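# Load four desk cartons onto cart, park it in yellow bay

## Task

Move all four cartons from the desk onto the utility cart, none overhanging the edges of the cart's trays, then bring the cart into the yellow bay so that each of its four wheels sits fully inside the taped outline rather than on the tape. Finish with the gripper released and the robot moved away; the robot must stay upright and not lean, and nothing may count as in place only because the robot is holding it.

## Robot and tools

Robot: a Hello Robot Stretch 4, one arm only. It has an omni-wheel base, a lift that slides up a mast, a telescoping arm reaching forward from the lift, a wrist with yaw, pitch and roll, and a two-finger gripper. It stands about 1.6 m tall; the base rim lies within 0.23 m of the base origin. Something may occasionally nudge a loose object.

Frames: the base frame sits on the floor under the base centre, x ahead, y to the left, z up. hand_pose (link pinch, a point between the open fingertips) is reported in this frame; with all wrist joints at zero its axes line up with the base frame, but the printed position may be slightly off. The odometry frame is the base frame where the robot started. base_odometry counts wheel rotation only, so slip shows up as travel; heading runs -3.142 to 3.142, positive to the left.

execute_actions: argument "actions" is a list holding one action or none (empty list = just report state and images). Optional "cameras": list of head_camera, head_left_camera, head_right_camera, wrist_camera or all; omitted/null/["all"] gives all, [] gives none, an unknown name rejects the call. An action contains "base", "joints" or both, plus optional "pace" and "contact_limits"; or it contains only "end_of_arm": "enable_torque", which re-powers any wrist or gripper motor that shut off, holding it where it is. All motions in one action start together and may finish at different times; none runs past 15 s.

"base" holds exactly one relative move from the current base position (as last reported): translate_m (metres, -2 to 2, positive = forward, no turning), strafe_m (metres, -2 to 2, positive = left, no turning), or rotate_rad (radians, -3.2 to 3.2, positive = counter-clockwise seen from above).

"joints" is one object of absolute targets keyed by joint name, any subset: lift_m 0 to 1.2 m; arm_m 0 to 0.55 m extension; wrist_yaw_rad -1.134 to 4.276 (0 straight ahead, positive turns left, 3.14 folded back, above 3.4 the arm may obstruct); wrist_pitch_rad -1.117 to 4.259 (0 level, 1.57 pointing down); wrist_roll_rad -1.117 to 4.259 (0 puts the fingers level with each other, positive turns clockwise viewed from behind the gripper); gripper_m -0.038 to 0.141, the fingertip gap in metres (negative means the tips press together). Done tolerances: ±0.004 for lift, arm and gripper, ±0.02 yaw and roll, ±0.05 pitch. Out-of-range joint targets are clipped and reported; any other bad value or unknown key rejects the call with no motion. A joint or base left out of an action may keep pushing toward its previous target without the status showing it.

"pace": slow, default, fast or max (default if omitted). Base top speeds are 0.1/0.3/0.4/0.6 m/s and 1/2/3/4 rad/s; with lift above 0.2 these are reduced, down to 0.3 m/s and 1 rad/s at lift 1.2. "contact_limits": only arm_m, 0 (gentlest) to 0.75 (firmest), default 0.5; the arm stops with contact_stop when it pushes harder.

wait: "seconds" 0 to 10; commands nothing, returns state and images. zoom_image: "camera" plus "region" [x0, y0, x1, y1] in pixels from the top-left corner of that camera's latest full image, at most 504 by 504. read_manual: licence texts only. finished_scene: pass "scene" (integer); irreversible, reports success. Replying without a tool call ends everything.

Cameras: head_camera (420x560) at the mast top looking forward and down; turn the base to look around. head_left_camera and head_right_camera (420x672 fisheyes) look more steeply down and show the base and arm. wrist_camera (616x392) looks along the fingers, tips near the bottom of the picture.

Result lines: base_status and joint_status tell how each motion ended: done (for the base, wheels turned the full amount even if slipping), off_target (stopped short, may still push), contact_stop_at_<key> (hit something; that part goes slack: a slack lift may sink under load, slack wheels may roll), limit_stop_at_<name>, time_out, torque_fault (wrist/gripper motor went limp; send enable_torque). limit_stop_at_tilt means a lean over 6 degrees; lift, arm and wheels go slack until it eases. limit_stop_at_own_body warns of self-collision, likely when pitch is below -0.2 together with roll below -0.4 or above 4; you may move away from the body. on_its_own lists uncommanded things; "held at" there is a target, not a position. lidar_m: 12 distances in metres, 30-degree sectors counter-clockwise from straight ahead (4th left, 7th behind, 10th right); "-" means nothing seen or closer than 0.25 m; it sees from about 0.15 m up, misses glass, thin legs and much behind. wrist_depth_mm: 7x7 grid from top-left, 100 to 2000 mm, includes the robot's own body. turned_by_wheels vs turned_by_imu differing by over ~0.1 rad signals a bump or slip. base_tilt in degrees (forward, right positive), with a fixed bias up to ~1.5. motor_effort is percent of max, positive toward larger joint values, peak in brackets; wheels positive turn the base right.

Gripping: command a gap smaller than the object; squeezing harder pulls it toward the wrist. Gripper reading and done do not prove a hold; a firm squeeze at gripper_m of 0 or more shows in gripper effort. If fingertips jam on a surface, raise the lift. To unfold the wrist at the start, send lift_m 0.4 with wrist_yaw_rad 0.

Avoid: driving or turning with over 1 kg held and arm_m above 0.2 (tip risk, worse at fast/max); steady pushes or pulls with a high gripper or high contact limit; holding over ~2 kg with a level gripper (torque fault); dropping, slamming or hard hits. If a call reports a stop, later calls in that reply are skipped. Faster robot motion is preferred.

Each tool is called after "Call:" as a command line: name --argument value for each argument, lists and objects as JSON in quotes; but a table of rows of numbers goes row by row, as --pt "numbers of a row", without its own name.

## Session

Call:
execute_actions --actions '[]'

Scene clock: 0.00 s.
base_odometry: x=+0.000 y=+0.000 heading=+0.000 (m, m, rad; odometry frame)
turned_by_wheels: +0.000 (rad since the last result)
turned_by_imu: +0.000 (rad since the last result)
base_tilt: forward=+0.7 right=-0.7 (deg)
lidar_m: 1.86 0.73 0.67 0.72 1.01 1.95 2.05 2.71 0.97 0.98 1.53 1.52
base_status: not commanded
joint_positions: lift_m=+0.257 arm_m=+0.002 wrist_yaw_rad=+3.229 wrist_pitch_rad=-0.011 wrist_roll_rad=-0.015 gripper_m=+0.057
joint_status: not commanded
motor_effort: lift_m=+20 arm_m=-1 wrist_yaw_rad=-1 wrist_pitch_rad=-8 wrist_roll_rad=-1 gripper_m=+0 wheel_0=+0 wheel_1=+0 wheel_2=+0 (%)
hand_pose: x=-0.1226 y=+0.0619 z=+0.4385 quat_wxyz=(-0.044, +0.006, -0.007, +0.999) (m; base frame)
wrist_depth_mm: - - 134 - - 1983 1708 / - - 133 - - 1921 1661 / - - 133 - - 1921 1708 / - 119 134 - - 1921 1708 / 188 - - - - 1983 1708 / 207 1756 209 1863 199 1863 1618 / 211 1098 1098 143 1098 1025 1138
pictures: head_camera, head_left_camera, head_right_camera, wrist_camera
Images, in order (width x height): head_camera 420x560, head_left_camera 420x672, head_right_camera 420x672, wrist_camera 616x392.

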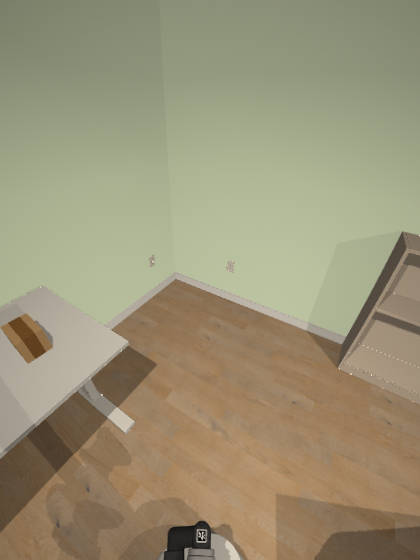

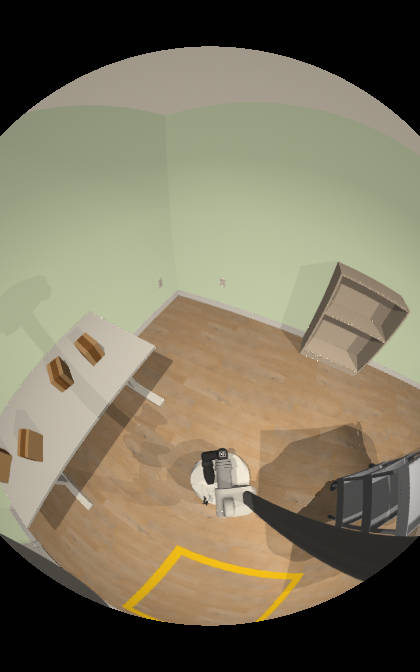

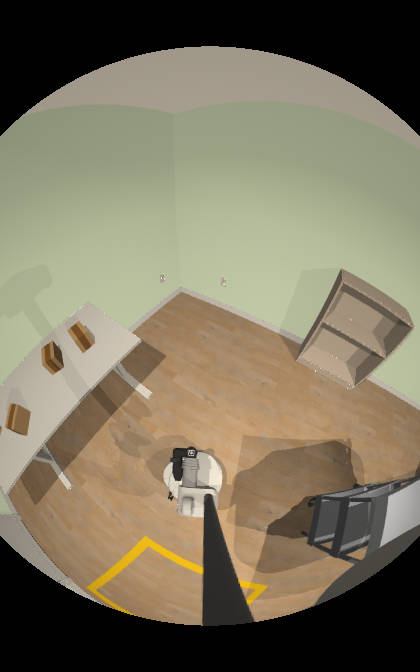

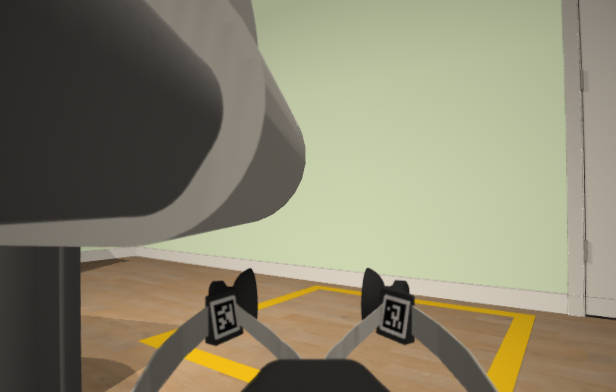

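Call:
execute_actions --actions '[{"base":{"rotate_rad":-2.1},"joints":{"lift_m":0.5,"wrist_yaw_rad":0},"pace":"fast"}]' --cameras '["head_camera","head_right_camera"]'

Scene clock: 11.50 s.
base_odometry: x=+0.000 y=+0.000 heading=-2.100 (m, m, rad; odometry frame)
turned_by_wheels: -2.100 (rad since the last result)
turned_by_imu: -2.049 (rad since the last result)
base_tilt: forward=+0.7 right=-0.7 (deg)
lidar_m: 0.98 1.07 1.53 1.51 1.86 0.72 0.69 0.73 1.03 1.94 2.06 2.69
base_status: done
joint_positions: lift_m=+0.500 arm_m=+0.002 wrist_yaw_rad=+0.000 wrist_pitch_rad=-0.011 wrist_roll_rad=-0.015 gripper_m=+0.057
joint_status: all done
motor_effort: lift_m=+23(26) arm_m=-1(1) wrist_yaw_rad=+0(5) wrist_pitch_rad=-9(8) wrist_roll_rad=-2(1) gripper_m=-2(1) wheel_0=+0(6) wheel_1=-1(9) wheel_2=+0(8) (%)
hand_pose: x=+0.4610 y=-0.0873 z=+0.6812 quat_wxyz=(+1.000, -0.007, -0.006, +0.000) (m; base frame)
wrist_depth_mm: - - - - - - - / - - - - - - - / - - 798 - - - - / - - - 1430 - - - / - - - - - - - / - 1205 209 866 200 - - / 1756 1464 1281 143 1618 1499 1661
pictures: head_camera, head_right_camera
Images, in order (width x height): head_camera 420x560, head_right_camera 420x672.

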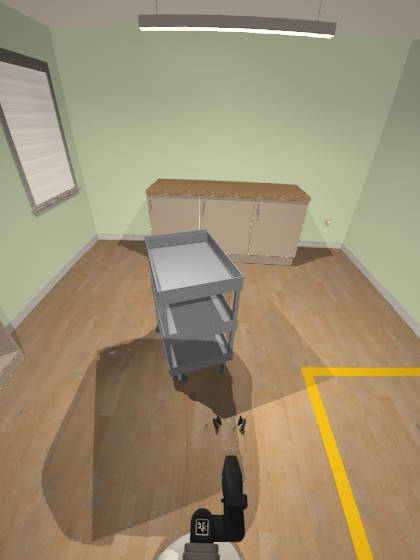

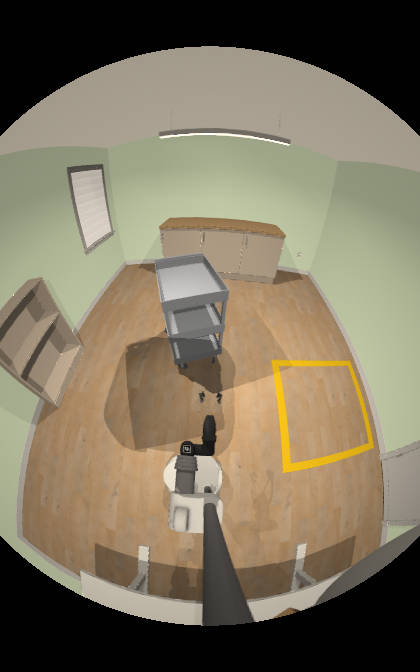

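Call:
zoom_image --camera "head_camera" --region '[120, 210, 420, 420]'

Call:
zoom_image --camera "head_right_camera" --region '[250, 330, 420, 500]'

Region (120, 210, 420, 420) of head_camera's 420x560 image, scaled by 1.680, with more detail than that image has; it fills the top 353 rows of this view, and the rest is white.

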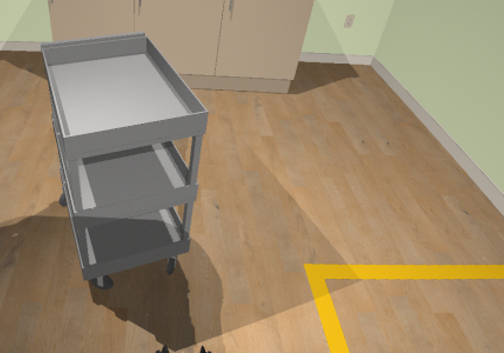

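Region (250, 330, 420, 500) of head_right_camera's 420x672 image, scaled by 2.965, with more detail than that image has.

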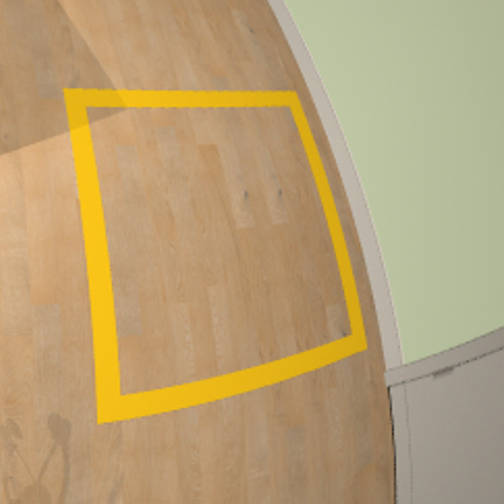

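Call:
execute_actions --actions '[{"base":{"rotate_rad":-0.52},"joints":{"wrist_pitch_rad":1.57,"gripper_m":-0.01},"pace":"fast"}]' --cameras '[]'

Call:
execute_actions --actions '[{"base":{"strafe_m":0.557},"joints":{"lift_m":1.04},"pace":"fast"}]' --cameras '[]'

Call:
execute_actions --actions '[{"base":{"translate_m":0.344},"joints":{"arm_m":0.54},"pace":"fast"}]' --cameras '["wrist_camera","head_left_camera"]'

Scene clock: 61.40 s.
base_odometry: x=+0.000 y=+0.000 heading=-2.620 (m, m, rad; odometry frame)
turned_by_wheels: -0.520 (rad since the last result)
turned_by_imu: -0.507 (rad since the last result)
base_tilt: forward=+0.6 right=-0.7 (deg)
lidar_m: 2.68 0.96 1.18 1.52 1.53 1.85 0.70 0.69 0.73 1.03 1.94 2.07
base_status: done
joint_positions: lift_m=+0.500 arm_m=+0.002 wrist_yaw_rad=+0.000 wrist_pitch_rad=+1.570 wrist_roll_rad=-0.015 gripper_m=-0.010
joint_status: all done
motor_effort: lift_m=+23(23) arm_m=-1(1) wrist_yaw_rad=+0(1) wrist_pitch_rad=+0(4) wrist_roll_rad=+0(0) gripper_m=-8(11) wheel_0=+0(5) wheel_1=-1(8) wheel_2=-1(7) (%)
hand_pose: x=+0.1728 y=-0.0874 z=+0.3894 quat_wxyz=(+0.708, -0.005, +0.707, +0.005) (m; base frame)
wrist_depth_mm: 615 621 621 615 615 621 621 / 615 621 627 621 627 621 621 / 621 609 615 621 621 621 621 / 609 621 621 621 627 621 615 / 609 615 402 404 621 615 615 / 615 402 399 203 466 621 627 / 402 402 399 182 402 621 615
pictures: none
No camera images: the call's "cameras" was empty. Leave "cameras" out to get every camera's image.

Scene clock: 64.03 s.
base_odometry: x=+0.277 y=-0.483 heading=-2.620 (m, m, rad; odometry frame)
turned_by_wheels: +0.000 (rad since the last result)
turned_by_imu: +0.000 (rad since the last result)
base_tilt: forward=+0.7 right=-0.7 (deg)
lidar_m: 0.72 0.81 1.82 1.03 0.98 1.34 1.82 0.97 1.01 1.42 2.44 2.55
base_status: done
joint_positions: lift_m=+1.040 arm_m=+0.002 wrist_yaw_rad=+0.000 wrist_pitch_rad=+1.570 wrist_roll_rad=-0.015 gripper_m=-0.010
joint_status: all done
motor_effort: lift_m=+24(25) arm_m=-1(1) wrist_yaw_rad=+0(0) wrist_pitch_rad=-2(1) wrist_roll_rad=-2(1) gripper_m=-6(9) wheel_0=+0(11) wheel_1=-1(11) wheel_2=+0(1) (%)
hand_pose: x=+0.1727 y=-0.0874 z=+0.9294 quat_wxyz=(+0.707, -0.005, +0.707, +0.005) (m; base frame)
wrist_depth_mm: 1182 1182 1160 1160 1205 1160 1160 / 1160 1182 1160 1160 1182 1205 1205 / 1160 1160 1182 1182 1182 1182 1182 / 1138 1160 1160 1182 1160 1160 1160 / 1160 1182 946 946 1160 1160 1205 / 1182 1160 960 202 1182 1205 1205 / 1160 1160 960 183 1182 1182 1182
pictures: none
No camera images: the call's "cameras" was empty. Leave "cameras" out to get every camera's image.

Scene clock: 66.50 s.
base_odometry: x=-0.021 y=-0.654 heading=-2.620 (m, m, rad; odometry frame)
turned_by_wheels: +0.000 (rad since the last result)
turned_by_imu: +0.000 (rad since the last result)
base_tilt: forward=+0.6 right=-0.7 (deg)
lidar_m: 0.41 0.38 2.03 1.19 1.15 1.53 2.14 1.25 1.33 2.35 2.27 2.38
base_status: done
joint_positions: lift_m=+1.040 arm_m=+0.539 wrist_yaw_rad=+0.000 wrist_pitch_rad=+1.570 wrist_roll_rad=-0.015 gripper_m=-0.010
joint_status: all done
motor_effort: lift_m=+23(24) arm_m=+6(7) wrist_yaw_rad=-1(1) wrist_pitch_rad=-1(1) wrist_roll_rad=-2(1) gripper_m=-11(8) wheel_0=+1(4) wheel_1=+1(5) wheel_2=+0(8) (%)
hand_pose: x=+0.7103 y=-0.0874 z=+0.9294 quat_wxyz=(+0.707, -0.005, +0.707, +0.005) (m; base frame)
wrist_depth_mm: 355 1160 1160 1182 1160 1160 1205 / 359 359 1160 1182 1182 1160 1160 / 355 359 359 1160 1160 1160 1182 / 359 357 359 362 1182 1160 1160 / 355 357 359 359 1160 1182 1182 / 357 359 359 203 1182 1182 1160 / 355 357 359 183 1182 1182 1182
pictures: head_left_camera, wrist_camera
Images, in order (width x height): head_left_camera 420x672, wrist_camera 616x392.

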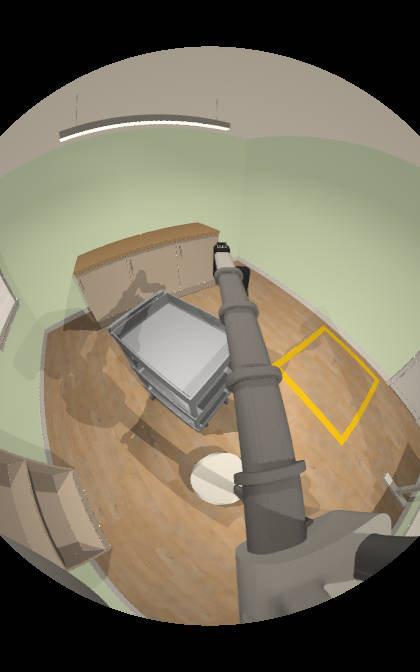

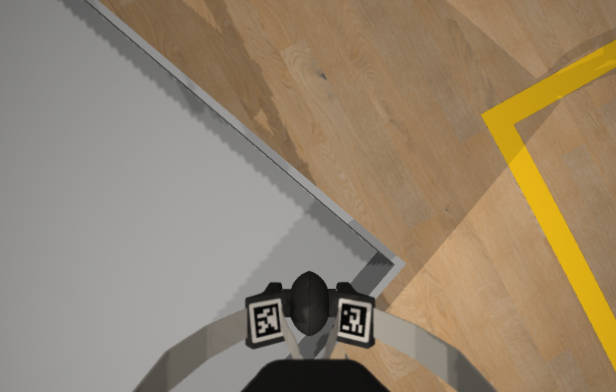

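Call:
execute_actions --actions '[{"base":{"strafe_m":0.015},"joints":{"lift_m":0.95}}]' --cameras '["wrist_camera"]'

Call:
execute_actions --actions '[{"base":{"strafe_m":-0.15},"pace":"slow"}]' --cameras '["wrist_camera"]'

Scene clock: 74.60 s.
base_odometry: x=-0.013 y=-0.667 heading=-2.620 (m, m, rad; odometry frame)
turned_by_wheels: +0.000 (rad since the last result)
turned_by_imu: +0.001 (rad since the last result)
base_tilt: forward=+0.6 right=-0.7 (deg)
lidar_m: 0.40 0.36 2.01 1.18 1.14 1.51 2.15 1.26 1.33 2.36 2.29 2.40
base_status: done
joint_positions: lift_m=+0.950 arm_m=+0.539 wrist_yaw_rad=+0.000 wrist_pitch_rad=+1.570 wrist_roll_rad=-0.015 gripper_m=-0.010
joint_status: all done
motor_effort: lift_m=+16(24) arm_m=+5(5) wrist_yaw_rad=-1(1) wrist_pitch_rad=-1(1) wrist_roll_rad=+0(2) gripper_m=-9(7) wheel_0=+0(4) wheel_1=+1(7) wheel_2=+0(1) (%)
hand_pose: x=+0.7103 y=-0.0874 z=+0.8401 quat_wxyz=(+0.707, -0.005, +0.707, +0.005) (m; base frame)
wrist_depth_mm: 267 270 1078 1078 1078 1078 1098 / 270 268 270 1078 1098 1060 1098 / 268 267 270 1060 1118 1078 1098 / 267 267 267 268 1098 1078 1098 / 267 268 268 267 268 1078 1078 / 267 266 267 202 218 1060 1098 / 267 267 267 182 200 1078 1098
pictures: wrist_camera
Images, in order (width x height): wrist_camera 616x392.

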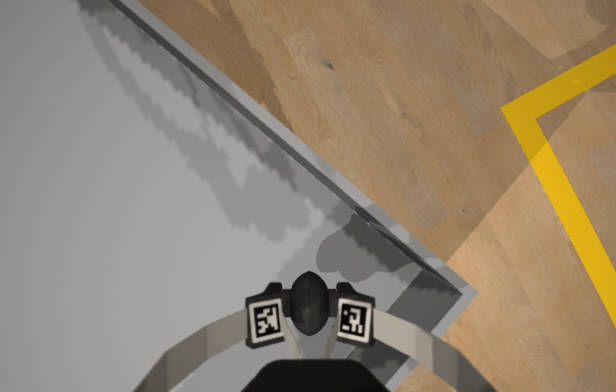

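Scene clock: 77.23 s.
base_odometry: x=-0.088 y=-0.537 heading=-2.619 (m, m, rad; odometry frame)
turned_by_wheels: +0.001 (rad since the last result)
turned_by_imu: +0.003 (rad since the last result)
base_tilt: forward=+0.6 right=-0.7 (deg)
lidar_m: 0.45 0.39 2.21 1.31 1.27 1.66 2.07 1.20 1.25 2.22 2.16 2.25
base_status: done
joint_positions: lift_m=+0.950 arm_m=+0.539 wrist_yaw_rad=+0.000 wrist_pitch_rad=+1.568 wrist_roll_rad=-0.015 gripper_m=-0.010
joint_status: not commanded
motor_effort: lift_m=+16(16) arm_m=+5(6) wrist_yaw_rad=-1(3) wrist_pitch_rad=+3(12) wrist_roll_rad=-1(1) gripper_m=-11(11) wheel_0=+5(16) wheel_1=+1(5) wheel_2=+3(7) (%)
hand_pose: x=+0.7108 y=-0.0874 z=+0.8401 quat_wxyz=(+0.708, -0.005, +0.706, +0.005) (m; base frame)
wrist_depth_mm: 268 1078 1078 1078 1078 1098 1078 / 270 268 1060 1078 1098 1098 1078 / 270 270 290 1060 1078 1098 1098 / 267 270 270 1098 1060 1078 1078 / 268 270 267 270 1078 1060 1078 / 267 268 268 202 1078 1098 1098 / 267 267 270 183 1078 1098 1098
pictures: wrist_camera
Images, in order (width x height): wrist_camera 616x392.

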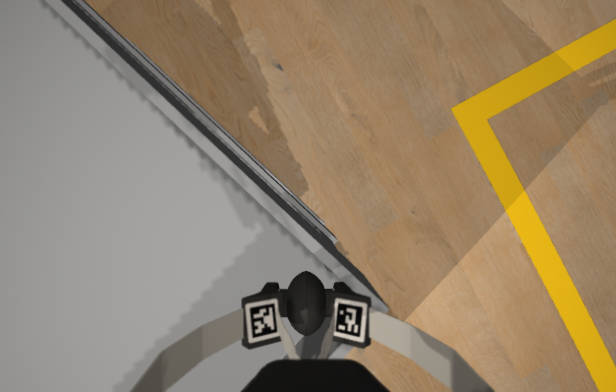

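Call:
execute_actions --actions '[{"base":{"strafe_m":-1.35}}]' --cameras '["wrist_camera","head_left_camera","head_right_camera"]'

Scene clock: 89.13 s.
base_odometry: x=-0.762 y=+0.632 heading=-2.619 (m, m, rad; odometry frame)
turned_by_wheels: +0.000 (rad since the last result)
turned_by_imu: +0.017 (rad since the last result)
base_tilt: forward=+0.7 right=-0.7 (deg)
lidar_m: 0.51 0.46 2.88 2.53 2.51 0.79 0.61 0.53 1.37 1.00 0.96 1.01
base_status: done
joint_positions: lift_m=+0.950 arm_m=+0.539 wrist_yaw_rad=+0.000 wrist_pitch_rad=+1.569 wrist_roll_rad=-0.015 gripper_m=-0.010
joint_status: not commanded
motor_effort: lift_m=+16(16) arm_m=+5(5) wrist_yaw_rad=-1(3) wrist_pitch_rad=+2(10) wrist_roll_rad=-2(1) gripper_m=-9(10) wheel_0=+0(21) wheel_1=+1(7) wheel_2=+0(9) (%)
hand_pose: x=+0.7107 y=-0.0874 z=+0.8400 quat_wxyz=(+0.708, -0.005, +0.706, +0.005) (m; base frame)
wrist_depth_mm: 267 268 1098 1078 1078 917 707 / 267 270 268 1078 1078 1008 759 / 267 271 270 1078 1098 1078 820 / 268 268 268 1078 1078 1098 931 / 267 268 268 268 1078 1078 1042 / 268 268 268 202 1078 1078 1098 / 267 268 256 199 1078 1078 1060
pictures: head_left_camera, head_right_camera, wrist_camera
Images, in order (width x height): head_left_camera 420x672, head_right_camera 420x672, wrist_camera 616x392.

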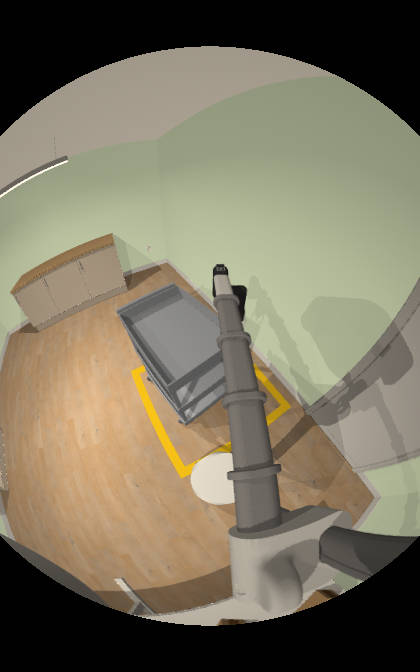

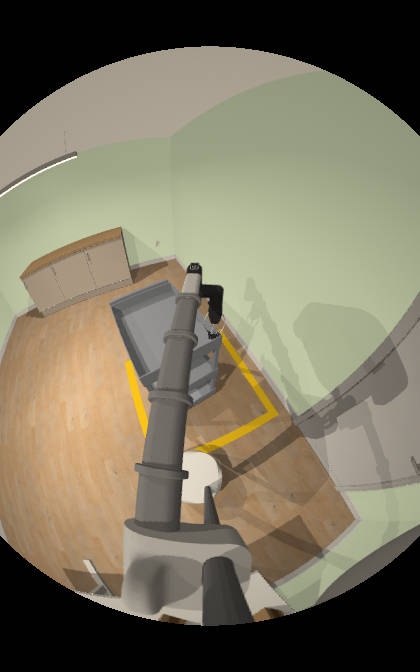

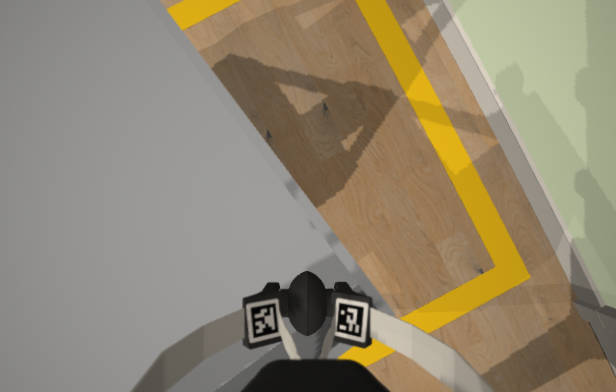

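Call:
execute_actions --actions '[{"base":{"strafe_m":-0.2},"pace":"slow"}]' --cameras '["wrist_camera"]'

Call:
execute_actions --actions '[{"joints":{"lift_m":1.08},"pace":"fast"}]' --cameras '["wrist_camera","head_left_camera"]'

Scene clock: 98.47 s.
base_odometry: x=-0.862 y=+0.805 heading=-2.618 (m, m, rad; odometry frame)
turned_by_wheels: +0.001 (rad since the last result)
turned_by_imu: +0.004 (rad since the last result)
base_tilt: forward=+0.6 right=-0.7 (deg)
lidar_m: 0.52 0.49 2.99 2.75 1.65 0.66 0.51 0.61 1.08 0.79 0.77 0.85
base_status: done
joint_positions: lift_m=+0.950 arm_m=+0.539 wrist_yaw_rad=+0.001 wrist_pitch_rad=+1.567 wrist_roll_rad=-0.015 gripper_m=-0.010
joint_status: not commanded
motor_effort: lift_m=+16(16) arm_m=+5(5) wrist_yaw_rad=-3(3) wrist_pitch_rad=+6(11) wrist_roll_rad=+0(1) gripper_m=-11(11) wheel_0=+5(13) wheel_1=+1(4) wheel_2=+2(6) (%)
hand_pose: x=+0.7112 y=-0.0874 z=+0.8400 quat_wxyz=(+0.708, -0.006, +0.706, +0.006) (m; base frame)
wrist_depth_mm: 270 270 1078 1078 960 627 500 / 268 270 268 1060 1078 707 539 / 268 270 270 1098 1060 820 597 / 267 268 268 1078 1078 960 668 / 270 271 270 268 1078 1078 741 / 267 267 268 202 1078 1078 854 / 267 268 248 182 1060 1078 976
pictures: wrist_camera
Images, in order (width x height): wrist_camera 616x392.

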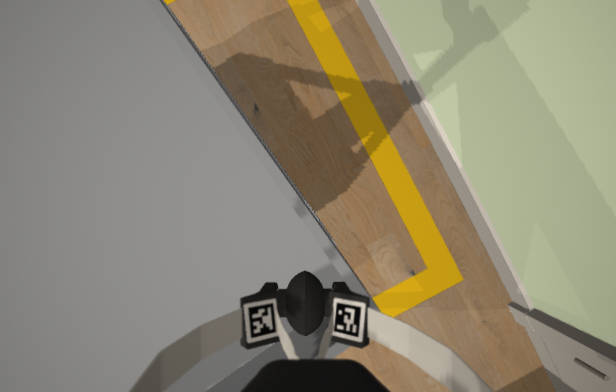

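Scene clock: 99.77 s.
base_odometry: x=-0.862 y=+0.805 heading=-2.619 (m, m, rad; odometry frame)
turned_by_wheels: -0.001 (rad since the last result)
turned_by_imu: +0.000 (rad since the last result)
base_tilt: forward=+0.6 right=-0.8 (deg)
lidar_m: 0.53 0.47 2.98 2.73 1.67 0.65 0.51 0.52 1.11 0.82 0.78 0.87
base_status: not commanded
joint_positions: lift_m=+1.080 arm_m=+0.539 wrist_yaw_rad=+0.000 wrist_pitch_rad=+1.570 wrist_roll_rad=-0.015 gripper_m=-0.010
joint_status: all done
motor_effort: lift_m=+24(26) arm_m=+5(5) wrist_yaw_rad=-1(3) wrist_pitch_rad=+0(8) wrist_roll_rad=-1(1) gripper_m=-11(10) wheel_0=+2(5) wheel_1=-1(1) wheel_2=-1(2) (%)
hand_pose: x=+0.7104 y=-0.0874 z=+0.9694 quat_wxyz=(+0.707, -0.005, +0.707, +0.005) (m; base frame)
wrist_depth_mm: 397 397 1229 1205 931 634 492 / 397 399 413 1205 1098 699 530 / 397 397 399 1205 1205 809 585 / 397 397 399 1182 1182 946 661 / 399 397 397 399 1205 1138 741 / 397 399 397 202 1182 1205 842 / 394 397 327 182 1229 1205 931
pictures: head_left_camera, wrist_camera
Images, in order (width x height): head_left_camera 420x672, wrist_camera 616x392.

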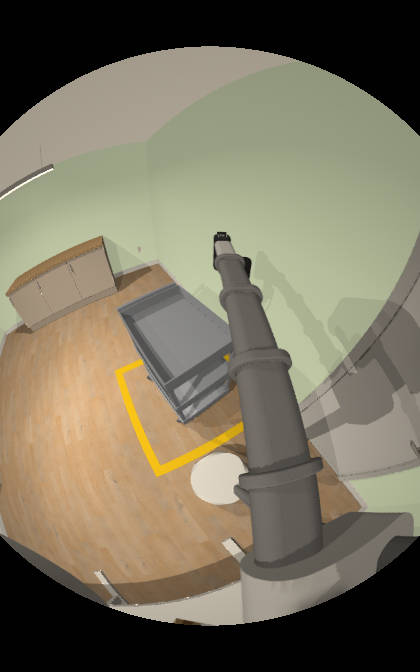

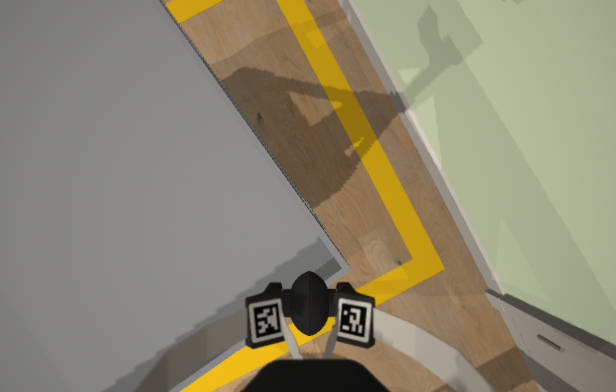

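Call:
execute_actions --actions '[{"base":{"rotate_rad":-2.685},"joints":{"arm_m":0.02,"gripper_m":0.141},"pace":"fast"}]' --cameras '["head_camera","head_left_camera","head_right_camera"]'

Scene clock: 121.53 s.
base_odometry: x=-0.862 y=+0.805 heading=+0.979 (m, m, rad; odometry frame)
turned_by_wheels: -2.685 (rad since the last result)
turned_by_imu: -2.621 (rad since the last result)
base_tilt: forward=+0.7 right=-0.7 (deg)
lidar_m: 0.48 1.17 0.82 0.77 0.84 0.54 0.47 2.99 2.79 2.71 0.68 0.48
base_status: done
joint_positions: lift_m=+1.080 arm_m=+0.021 wrist_yaw_rad=+0.000 wrist_pitch_rad=+1.570 wrist_roll_rad=-0.015 gripper_m=+0.141
joint_status: all done
motor_effort: lift_m=+22(24) arm_m=-6(6) wrist_yaw_rad=+0(1) wrist_pitch_rad=-2(1) wrist_roll_rad=-1(0) gripper_m=+2(8) wheel_0=+1(5) wheel_1=+1(5) wheel_2=+1(6) (%)
hand_pose: x=+0.1921 y=-0.0874 z=+0.9695 quat_wxyz=(+0.707, -0.005, +0.707, +0.005) (m; base frame)
wrist_depth_mm: 1205 1205 1229 1229 1160 1205 1229 / 1182 1205 1205 1205 1229 1229 1229 / 1205 1205 1205 1205 1255 1229 1205 / 1205 1205 1182 1205 1229 1205 1255 / 1182 1229 991 991 1229 1205 1205 / 1182 213 991 991 1182 211 1229 / 1229 1229 1205 144 1229 1229 1229
pictures: head_camera, head_left_camera, head_right_camera
Images, in order (width x height): head_camera 420x560, head_left_camera 420x672, head_right_camera 420x672.

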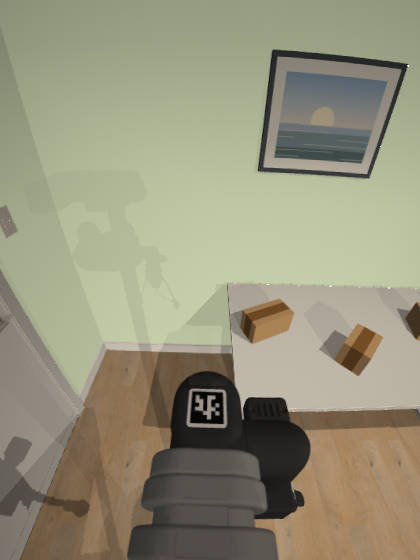

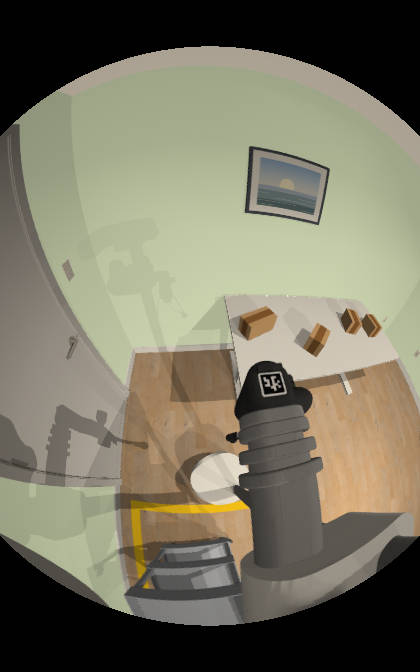

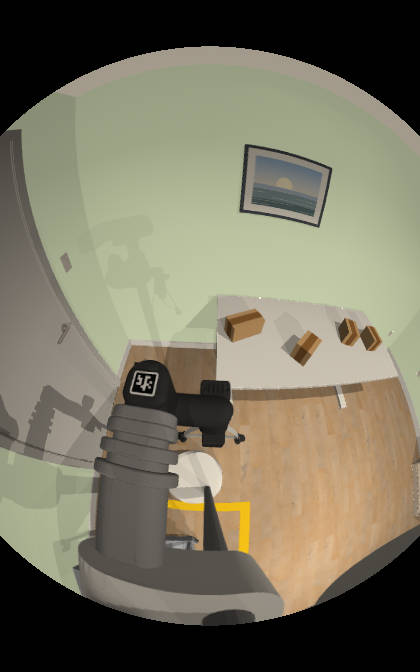

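Call:
execute_actions --actions '[{"base":{"strafe_m":-0.17},"pace":"fast"}]' --cameras '[]'

Call:
execute_actions --actions '[{"base":{"translate_m":0.2},"joints":{"arm_m":0.48,"wrist_roll_rad":0.0},"pace":"fast"}]' --cameras '["wrist_camera"]'

Scene clock: 132.43 s.
base_odometry: x=-0.721 y=+0.711 heading=+0.979 (m, m, rad; odometry frame)
turned_by_wheels: +0.000 (rad since the last result)
turned_by_imu: +0.001 (rad since the last result)
base_tilt: forward=+0.7 right=-0.7 (deg)
lidar_m: 0.46 1.32 1.01 0.96 0.77 0.51 0.60 2.97 2.58 2.50 0.69 0.49
base_status: done
joint_positions: lift_m=+1.080 arm_m=+0.021 wrist_yaw_rad=+0.000 wrist_pitch_rad=+1.570 wrist_roll_rad=-0.015 gripper_m=+0.141
joint_status: not commanded
motor_effort: lift_m=+22(22) arm_m=-6(6) wrist_yaw_rad=+0(0) wrist_pitch_rad=-2(2) wrist_roll_rad=-1(1) gripper_m=+3(2) wheel_0=+0(8) wheel_1=+0(9) wheel_2=+1(2) (%)
hand_pose: x=+0.1921 y=-0.0874 z=+0.9695 quat_wxyz=(+0.707, -0.005, +0.707, +0.005) (m; base frame)
wrist_depth_mm: 1205 1229 1229 1205 1229 1255 1229 / 1205 1205 1205 1205 1229 1229 1205 / 1205 1205 1255 1205 1205 1205 1229 / 1205 1182 1205 1229 1205 1229 1205 / 1229 1205 991 1008 1205 1205 1229 / 1205 213 976 976 1229 211 1205 / 1205 1182 1229 144 1229 1205 1182
pictures: none
No camera images: the call's "cameras" was empty. Leave "cameras" out to get every camera's image.

Scene clock: 134.47 s.
base_odometry: x=-0.610 y=+0.877 heading=+0.979 (m, m, rad; odometry frame)
turned_by_wheels: +0.000 (rad since the last result)
turned_by_imu: +0.000 (rad since the last result)
base_tilt: forward=+0.7 right=-0.8 (deg)
lidar_m: 0.26 1.11 0.98 0.95 0.96 0.73 0.70 3.18 2.58 1.19 0.43 0.28
base_status: done
joint_positions: lift_m=+1.080 arm_m=+0.479 wrist_yaw_rad=+0.000 wrist_pitch_rad=+1.570 wrist_roll_rad=+0.000 gripper_m=+0.141
joint_status: all done
motor_effort: lift_m=+22(22) arm_m=+6(6) wrist_yaw_rad=+0(1) wrist_pitch_rad=+0(1) wrist_roll_rad=+3(3) gripper_m=-1(4) wheel_0=-1(5) wheel_1=+0(6) wheel_2=+1(10) (%)
hand_pose: x=+0.6502 y=-0.0874 z=+0.9695 quat_wxyz=(+0.707, +0.000, +0.707, +0.000) (m; base frame)
wrist_depth_mm: 788 820 473 480 480 473 477 / 1160 1182 477 477 477 477 477 / 1205 1229 477 473 477 477 477 / 1205 1205 469 355 355 477 477 / 1182 1205 351 355 355 477 477 / 1205 214 351 355 477 211 477 / 1205 1205 477 145 477 469 466
pictures: wrist_camera
Images, in order (width x height): wrist_camera 616x392.

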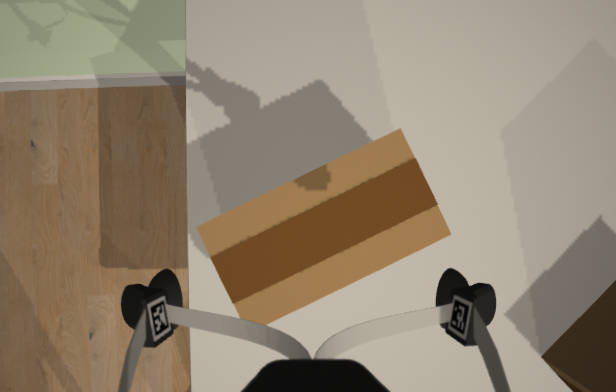

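Call:
execute_actions --actions '[]'

Scene clock: 148.60 s.
base_odometry: x=-0.610 y=+0.877 heading=+0.979 (m, m, rad; odometry frame)
turned_by_wheels: +0.000 (rad since the last result)
turned_by_imu: +0.001 (rad since the last result)
base_tilt: forward=+0.7 right=-0.7 (deg)
lidar_m: 0.26 1.10 1.00 0.95 0.99 0.73 0.71 3.17 2.59 1.17 0.42 0.29
base_status: done
joint_positions: lift_m=+1.080 arm_m=+0.479 wrist_yaw_rad=+0.000 wrist_pitch_rad=+1.570 wrist_roll_rad=+0.000 gripper_m=+0.141
joint_status: all done
motor_effort: lift_m=+22(22) arm_m=+6(6) wrist_yaw_rad=-1(1) wrist_pitch_rad=-1(1) wrist_roll_rad=+0(3) gripper_m=+1(4) wheel_0=-1(5) wheel_1=+1(6) wheel_2=+1(10) (%)
hand_pose: x=+0.6502 y=-0.0874 z=+0.9695 quat_wxyz=(+0.707, +0.000, +0.707, +0.000) (m; base frame)
wrist_depth_mm: 809 820 469 477 477 477 473 / 1138 1205 469 473 477 477 480 / 1182 1205 473 473 473 477 477 / 1205 1229 477 355 355 477 477 / 1205 1205 353 355 355 473 477 / 1229 214 353 353 477 210 477 / 1205 1205 473 145 473 477 462
pictures: head_camera, head_left_camera, head_right_camera, wrist_camera
Images, in order (width x height): head_camera 420x560, head_left_camera 420x672, head_right_camera 420x672, wrist_camera 616x392.

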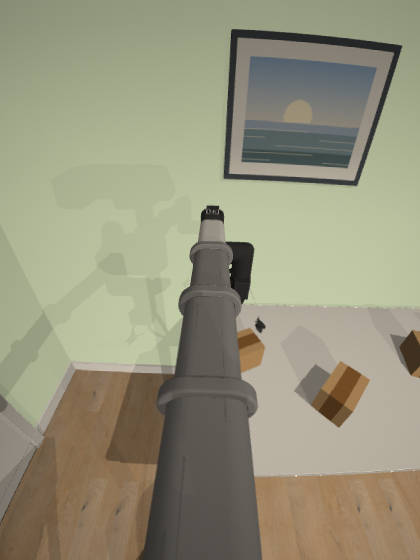

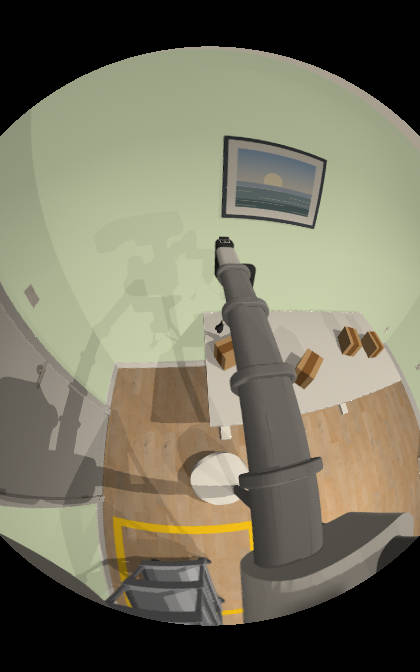

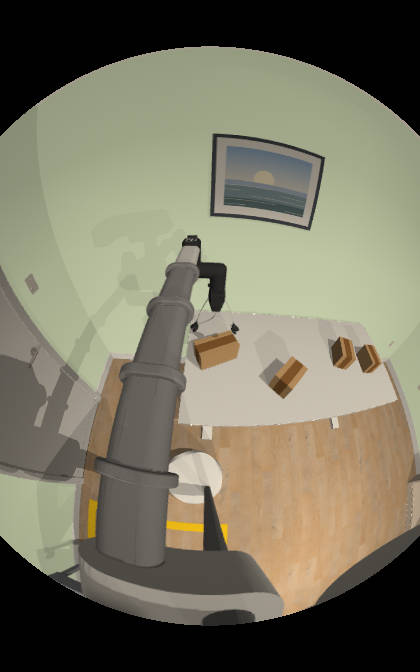

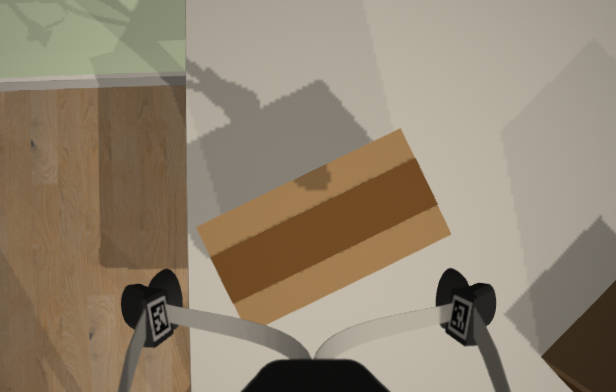

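Call:
execute_actions --actions '[{"base":{"strafe_m":-0.018},"joints":{"arm_m":0.505,"wrist_roll_rad":1.12,"lift_m":0.99}}]' --cameras '["wrist_camera","head_right_camera"]'

Scene clock: 154.10 s.
base_odometry: x=-0.595 y=+0.867 heading=+0.980 (m, m, rad; odometry frame)
turned_by_wheels: +0.000 (rad since the last result)
turned_by_imu: +0.001 (rad since the last result)
base_tilt: forward=+0.6 right=-0.7 (deg)
lidar_m: 0.25 1.10 1.02 0.96 1.02 0.72 0.69 3.18 2.57 1.16 0.42 0.30
base_status: done
joint_positions: lift_m=+0.990 arm_m=+0.504 wrist_yaw_rad=+0.000 wrist_pitch_rad=+1.570 wrist_roll_rad=+1.119 gripper_m=+0.141
joint_status: all done
motor_effort: lift_m=+16(23) arm_m=+6(6) wrist_yaw_rad=+0(1) wrist_pitch_rad=-2(1) wrist_roll_rad=+1(6) gripper_m=+1(1) wheel_0=+1(8) wheel_1=+2(6) wheel_2=+1(1) (%)
hand_pose: x=+0.6751 y=-0.0874 z=+0.8801 quat_wxyz=(+0.599, +0.376, +0.599, -0.375) (m; base frame)
wrist_depth_mm: 377 384 384 387 387 394 382 / 377 379 384 387 387 389 392 / 377 382 384 266 387 389 392 / 377 382 379 265 389 389 392 / 377 377 379 265 384 384 389 / 375 214 264 265 266 211 392 / 891 379 379 145 384 389 392
pictures: head_right_camera, wrist_camera
Images, in order (width x height): head_right_camera 420x672, wrist_camera 616x392.

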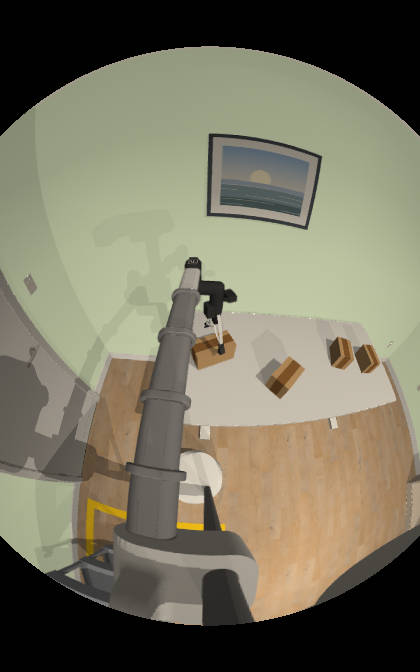

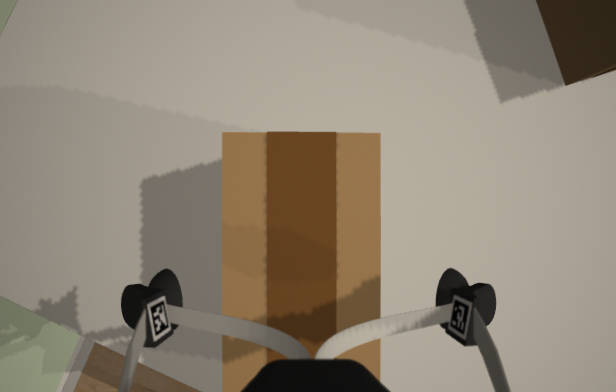

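Call:
execute_actions --actions '[{"joints":{"lift_m":0.922},"pace":"fast"}]' --cameras '[]'

Call:
execute_actions --actions '[{"joints":{"gripper_m":0.04}}]' --cameras '["wrist_camera"]'

Scene clock: 159.90 s.
base_odometry: x=-0.595 y=+0.867 heading=+0.980 (m, m, rad; odometry frame)
turned_by_wheels: +0.000 (rad since the last result)
turned_by_imu: +0.001 (rad since the last result)
base_tilt: forward=+0.7 right=-0.7 (deg)
lidar_m: 0.27 1.11 1.01 0.96 1.00 0.71 0.71 3.15 2.58 1.15 0.40 0.28
base_status: not commanded
joint_positions: lift_m=+0.922 arm_m=+0.504 wrist_yaw_rad=+0.000 wrist_pitch_rad=+1.570 wrist_roll_rad=+1.119 gripper_m=+0.141
joint_status: all done
motor_effort: lift_m=+16(15) arm_m=+6(6) wrist_yaw_rad=+0(0) wrist_pitch_rad=-1(2) wrist_roll_rad=+2(0) gripper_m=+1(2) wheel_0=+1(1) wheel_1=+2(2) wheel_2=+0(1) (%)
hand_pose: x=+0.6751 y=-0.0874 z=+0.8121 quat_wxyz=(+0.599, +0.376, +0.599, -0.375) (m; base frame)
wrist_depth_mm: 314 315 315 317 319 322 322 / 310 314 314 315 319 319 324 / 310 315 196 196 198 320 327 / 309 314 196 197 198 320 322 / 310 312 196 196 198 319 320 / 312 214 195 196 197 211 319 / 307 309 195 145 197 319 320
pictures: none
No camera images: the call's "cameras" was empty. Leave "cameras" out to get every camera's image.

Scene clock: 161.90 s.
base_odometry: x=-0.595 y=+0.867 heading=+0.980 (m, m, rad; odometry frame)
turned_by_wheels: +0.000 (rad since the last result)
turned_by_imu: +0.001 (rad since the last result)
base_tilt: forward=+0.7 right=-0.7 (deg)
lidar_m: 0.27 1.10 1.00 0.98 1.00 0.72 0.71 3.19 2.58 1.20 0.41 0.28
base_status: not commanded
joint_positions: lift_m=+0.922 arm_m=+0.504 wrist_yaw_rad=+0.000 wrist_pitch_rad=+1.570 wrist_roll_rad=+1.120 gripper_m=+0.041
joint_status: all done
motor_effort: lift_m=+20(20) arm_m=+5(6) wrist_yaw_rad=-1(2) wrist_pitch_rad=-1(4) wrist_roll_rad=+0(1) gripper_m=-28(29) wheel_0=+1(1) wheel_1=+2(2) wheel_2=+0(0) (%)
hand_pose: x=+0.6753 y=-0.0874 z=+0.8117 quat_wxyz=(+0.600, +0.376, +0.599, -0.375) (m; base frame)
wrist_depth_mm: 309 309 312 314 317 320 320 / 307 310 314 314 314 319 320 / 307 312 176 176 177 317 320 / 306 309 175 175 176 315 320 / 307 309 175 175 177 315 319 / 304 306 174 175 176 208 317 / 306 307 174 174 176 315 319
pictures: wrist_camera
Images, in order (width x height): wrist_camera 616x392.

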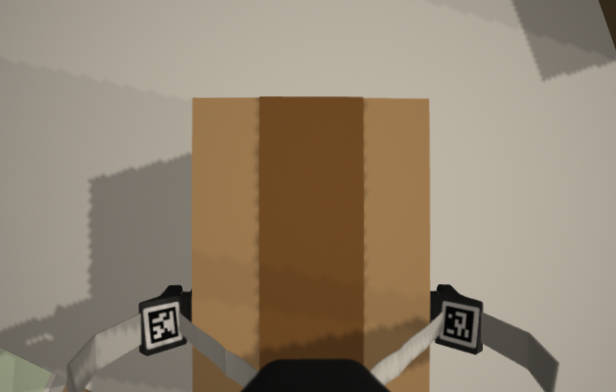

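Call:
execute_actions --actions '[{"base":{"rotate_rad":2.636},"joints":{"lift_m":1.13,"arm_m":0.08,"wrist_roll_rad":0},"pace":"fast"}]' --cameras '["head_camera","head_left_camera"]'

Scene clock: 191.40 s.
base_odometry: x=-0.595 y=+0.867 heading=-2.667 (m, m, rad; odometry frame)
turned_by_wheels: +2.636 (rad since the last result)
turned_by_imu: +2.577 (rad since the last result)
base_tilt: forward=+0.7 right=-0.7 (deg)
lidar_m: 0.31 0.70 3.15 2.57 1.22 0.42 0.28 0.27 1.10 1.01 0.98 0.34
base_status: done
joint_positions: lift_m=+1.129 arm_m=+0.081 wrist_yaw_rad=+0.000 wrist_pitch_rad=+1.569 wrist_roll_rad=+0.000 gripper_m=+0.041
joint_status: all done
motor_effort: lift_m=+27(29) arm_m=-6(8) wrist_yaw_rad=-1(3) wrist_pitch_rad=+0(5) wrist_roll_rad=-1(6) gripper_m=-27(27) wheel_0=-1(7) wheel_1=+0(6) wheel_2=+0(8) (%)
hand_pose: x=+0.2524 y=-0.0874 z=+1.0191 quat_wxyz=(+0.708, +0.000, +0.707, +0.000) (m; base frame)
wrist_depth_mm: 1229 1229 1118 1281 1255 1205 960 / 1255 1281 1255 1255 1281 1255 1025 / 1255 1255 175 176 177 1281 1160 / 1255 1255 176 176 176 1255 1229 / 1229 1255 175 175 176 1229 1281 / 1281 1255 175 175 176 206 1255 / 1229 1229 174 175 176 1281 1255
pictures: head_camera, head_left_camera
Images, in order (width x height): head_camera 420x560, head_left_camera 420x672.

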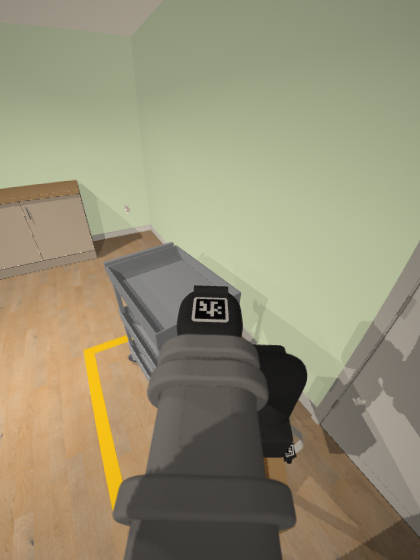

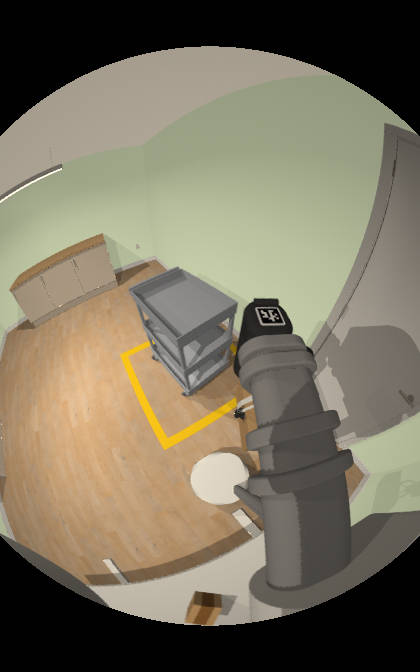

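Call:
execute_actions --actions '[{"base":{"translate_m":0.465},"pace":"fast"}]' --cameras '[]'

Call:
execute_actions --actions '[{"base":{"rotate_rad":0.65},"joints":{"arm_m":0.5},"pace":"fast"}]' --cameras '["head_camera","head_right_camera","wrist_camera"]'

Scene clock: 209.33 s.
base_odometry: x=-1.009 y=+0.654 heading=-2.667 (m, m, rad; odometry frame)
turned_by_wheels: +0.000 (rad since the last result)
turned_by_imu: +0.000 (rad since the last result)
base_tilt: forward=+0.6 right=-0.7 (deg)
lidar_m: 0.29 0.28 2.76 2.77 2.72 1.01 0.70 0.69 1.04 0.80 0.73 0.34
base_status: done
joint_positions: lift_m=+1.129 arm_m=+0.081 wrist_yaw_rad=+0.000 wrist_pitch_rad=+1.570 wrist_roll_rad=+0.000 gripper_m=+0.041
joint_status: not commanded
motor_effort: lift_m=+27(27) arm_m=-5(6) wrist_yaw_rad=+0(0) wrist_pitch_rad=+0(0) wrist_roll_rad=-4(2) gripper_m=-28(29) wheel_0=+0(5) wheel_1=-1(4) wheel_2=+2(9) (%)
hand_pose: x=+0.2522 y=-0.0874 z=+1.0191 quat_wxyz=(+0.708, +0.000, +0.707, +0.000) (m; base frame)
wrist_depth_mm: 449 449 449 449 1182 866 683 / 452 445 449 544 1255 991 750 / 445 449 176 177 177 1160 842 / 449 449 176 175 177 1255 917 / 418 1255 175 175 177 1255 1042 / 1255 1255 175 175 176 207 1229 / 1255 1229 174 174 176 1255 1255
pictures: none
No camera images: the call's "cameras" was empty. Leave "cameras" out to get every camera's image.

Scene clock: 211.30 s.
base_odometry: x=-1.009 y=+0.654 heading=-2.017 (m, m, rad; odometry frame)
turned_by_wheels: +0.650 (rad since the last result)
turned_by_imu: +0.635 (rad since the last result)
base_tilt: forward=+0.6 right=-0.7 (deg)
lidar_m: 0.27 2.87 2.75 2.72 0.88 0.69 1.16 0.98 0.74 0.74 0.44 0.29
base_status: done
joint_positions: lift_m=+1.129 arm_m=+0.499 wrist_yaw_rad=+0.000 wrist_pitch_rad=+1.569 wrist_roll_rad=+0.000 gripper_m=+0.041
joint_status: all done
motor_effort: lift_m=+27(27) arm_m=+6(7) wrist_yaw_rad=-1(2) wrist_pitch_rad=-1(4) wrist_roll_rad=+0(1) gripper_m=-27(27) wheel_0=+1(5) wheel_1=+1(5) wheel_2=+1(5) (%)
hand_pose: x=+0.6703 y=-0.0874 z=+1.0191 quat_wxyz=(+0.708, +0.000, +0.707, +0.000) (m; base frame)
wrist_depth_mm: 1229 1255 413 424 433 439 442 / 1229 1281 449 445 449 452 449 / 1255 1255 175 175 177 452 449 / 1281 1281 176 175 177 445 449 / 1229 1281 175 175 176 452 449 / 1229 1229 175 174 176 206 449 / 1255 1255 175 174 176 445 445
pictures: head_camera, head_right_camera, wrist_camera
Images, in order (width x height): head_camera 420x560, head_right_camera 420x672, wrist_camera 616x392.

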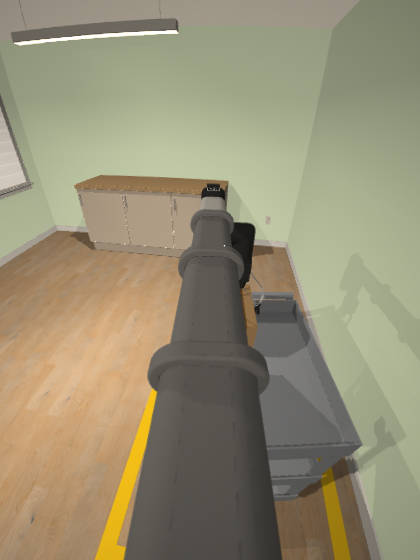

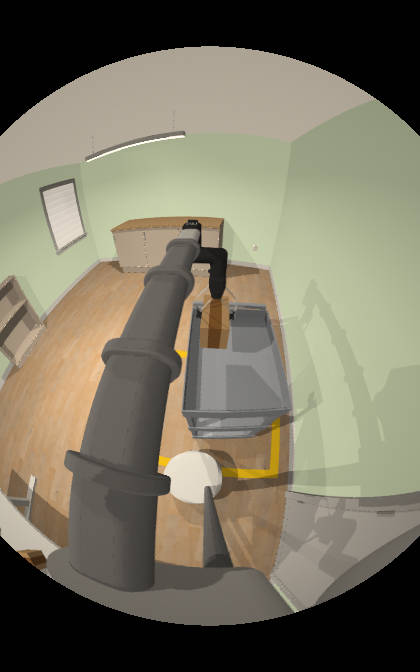

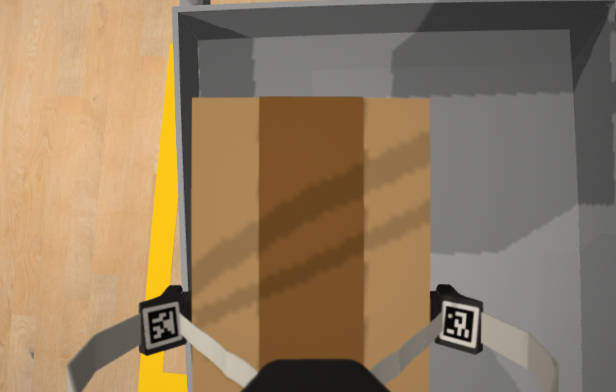

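Call:
execute_actions --actions '[{"joints":{"arm_m":0.548,"wrist_roll_rad":-0.035,"lift_m":0.995}}]' --cameras '["wrist_camera"]'

Call:
execute_actions --actions '[{"joints":{"gripper_m":0.13}}]' --cameras '["wrist_camera"]'

Scene clock: 221.73 s.
base_odometry: x=-1.009 y=+0.654 heading=-2.017 (m, m, rad; odometry frame)
turned_by_wheels: +0.000 (rad since the last result)
turned_by_imu: +0.001 (rad since the last result)
base_tilt: forward=+0.7 right=-0.7 (deg)
lidar_m: 0.27 2.84 2.75 2.72 0.86 0.69 1.14 0.98 0.72 0.75 0.44 0.31
base_status: not commanded
joint_positions: lift_m=+0.995 arm_m=+0.547 wrist_yaw_rad=+0.000 wrist_pitch_rad=+1.570 wrist_roll_rad=-0.034 gripper_m=+0.041
joint_status: all done
motor_effort: lift_m=+20(26) arm_m=+6(7) wrist_yaw_rad=-1(0) wrist_pitch_rad=+0(1) wrist_roll_rad=-1(3) gripper_m=-27(29) wheel_0=+1(1) wheel_1=+1(1) wheel_2=+1(1) (%)
hand_pose: x=+0.7183 y=-0.0874 z=+0.8847 quat_wxyz=(+0.707, -0.012, +0.707, +0.012) (m; base frame)
wrist_depth_mm: 1118 293 309 312 312 312 310 / 1098 304 312 312 310 312 312 / 1118 306 175 176 178 310 312 / 1118 306 175 176 176 312 314 / 1118 306 175 175 177 310 312 / 1098 240 175 175 176 207 312 / 1118 254 174 175 176 312 312
pictures: wrist_camera
Images, in order (width x height): wrist_camera 616x392.

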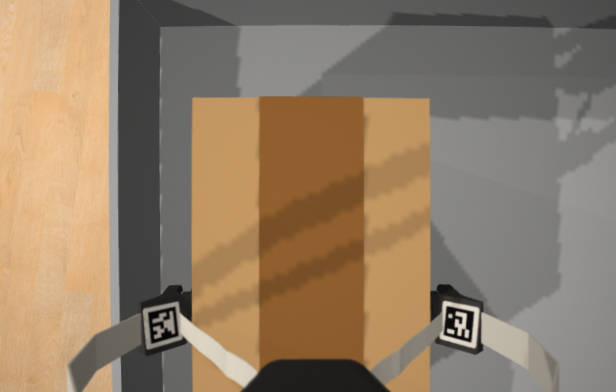

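Scene clock: 223.57 s.
base_odometry: x=-1.009 y=+0.654 heading=-2.017 (m, m, rad; odometry frame)
turned_by_wheels: +0.000 (rad since the last result)
turned_by_imu: +0.000 (rad since the last result)
base_tilt: forward=+0.7 right=-0.7 (deg)
lidar_m: 0.28 2.86 2.73 2.72 0.91 0.69 1.13 0.99 0.74 0.74 0.42 0.31
base_status: not commanded
joint_positions: lift_m=+0.995 arm_m=+0.547 wrist_yaw_rad=+0.000 wrist_pitch_rad=+1.570 wrist_roll_rad=-0.035 gripper_m=+0.130
joint_status: all done
motor_effort: lift_m=+20(20) arm_m=+6(6) wrist_yaw_rad=+0(1) wrist_pitch_rad=-3(3) wrist_roll_rad=-1(2) gripper_m=+0(27) wheel_0=+1(1) wheel_1=+1(1) wheel_2=+1(1) (%)
hand_pose: x=+0.7180 y=-0.0874 z=+0.8847 quat_wxyz=(+0.707, -0.012, +0.707, +0.012) (m; base frame)
wrist_depth_mm: 1098 291 314 314 315 312 312 / 1118 307 314 315 314 317 317 / 1138 307 195 195 195 314 315 / 1118 306 195 195 195 315 315 / 1118 304 194 194 196 314 314 / 1118 242 195 194 195 314 314 / 1118 300 195 145 196 315 315
pictures: wrist_camera
Images, in order (width x height): wrist_camera 616x392.

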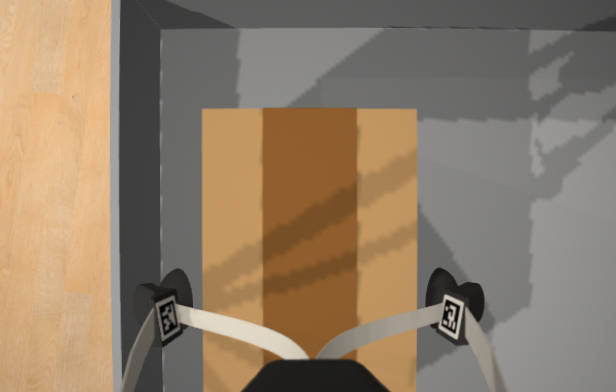

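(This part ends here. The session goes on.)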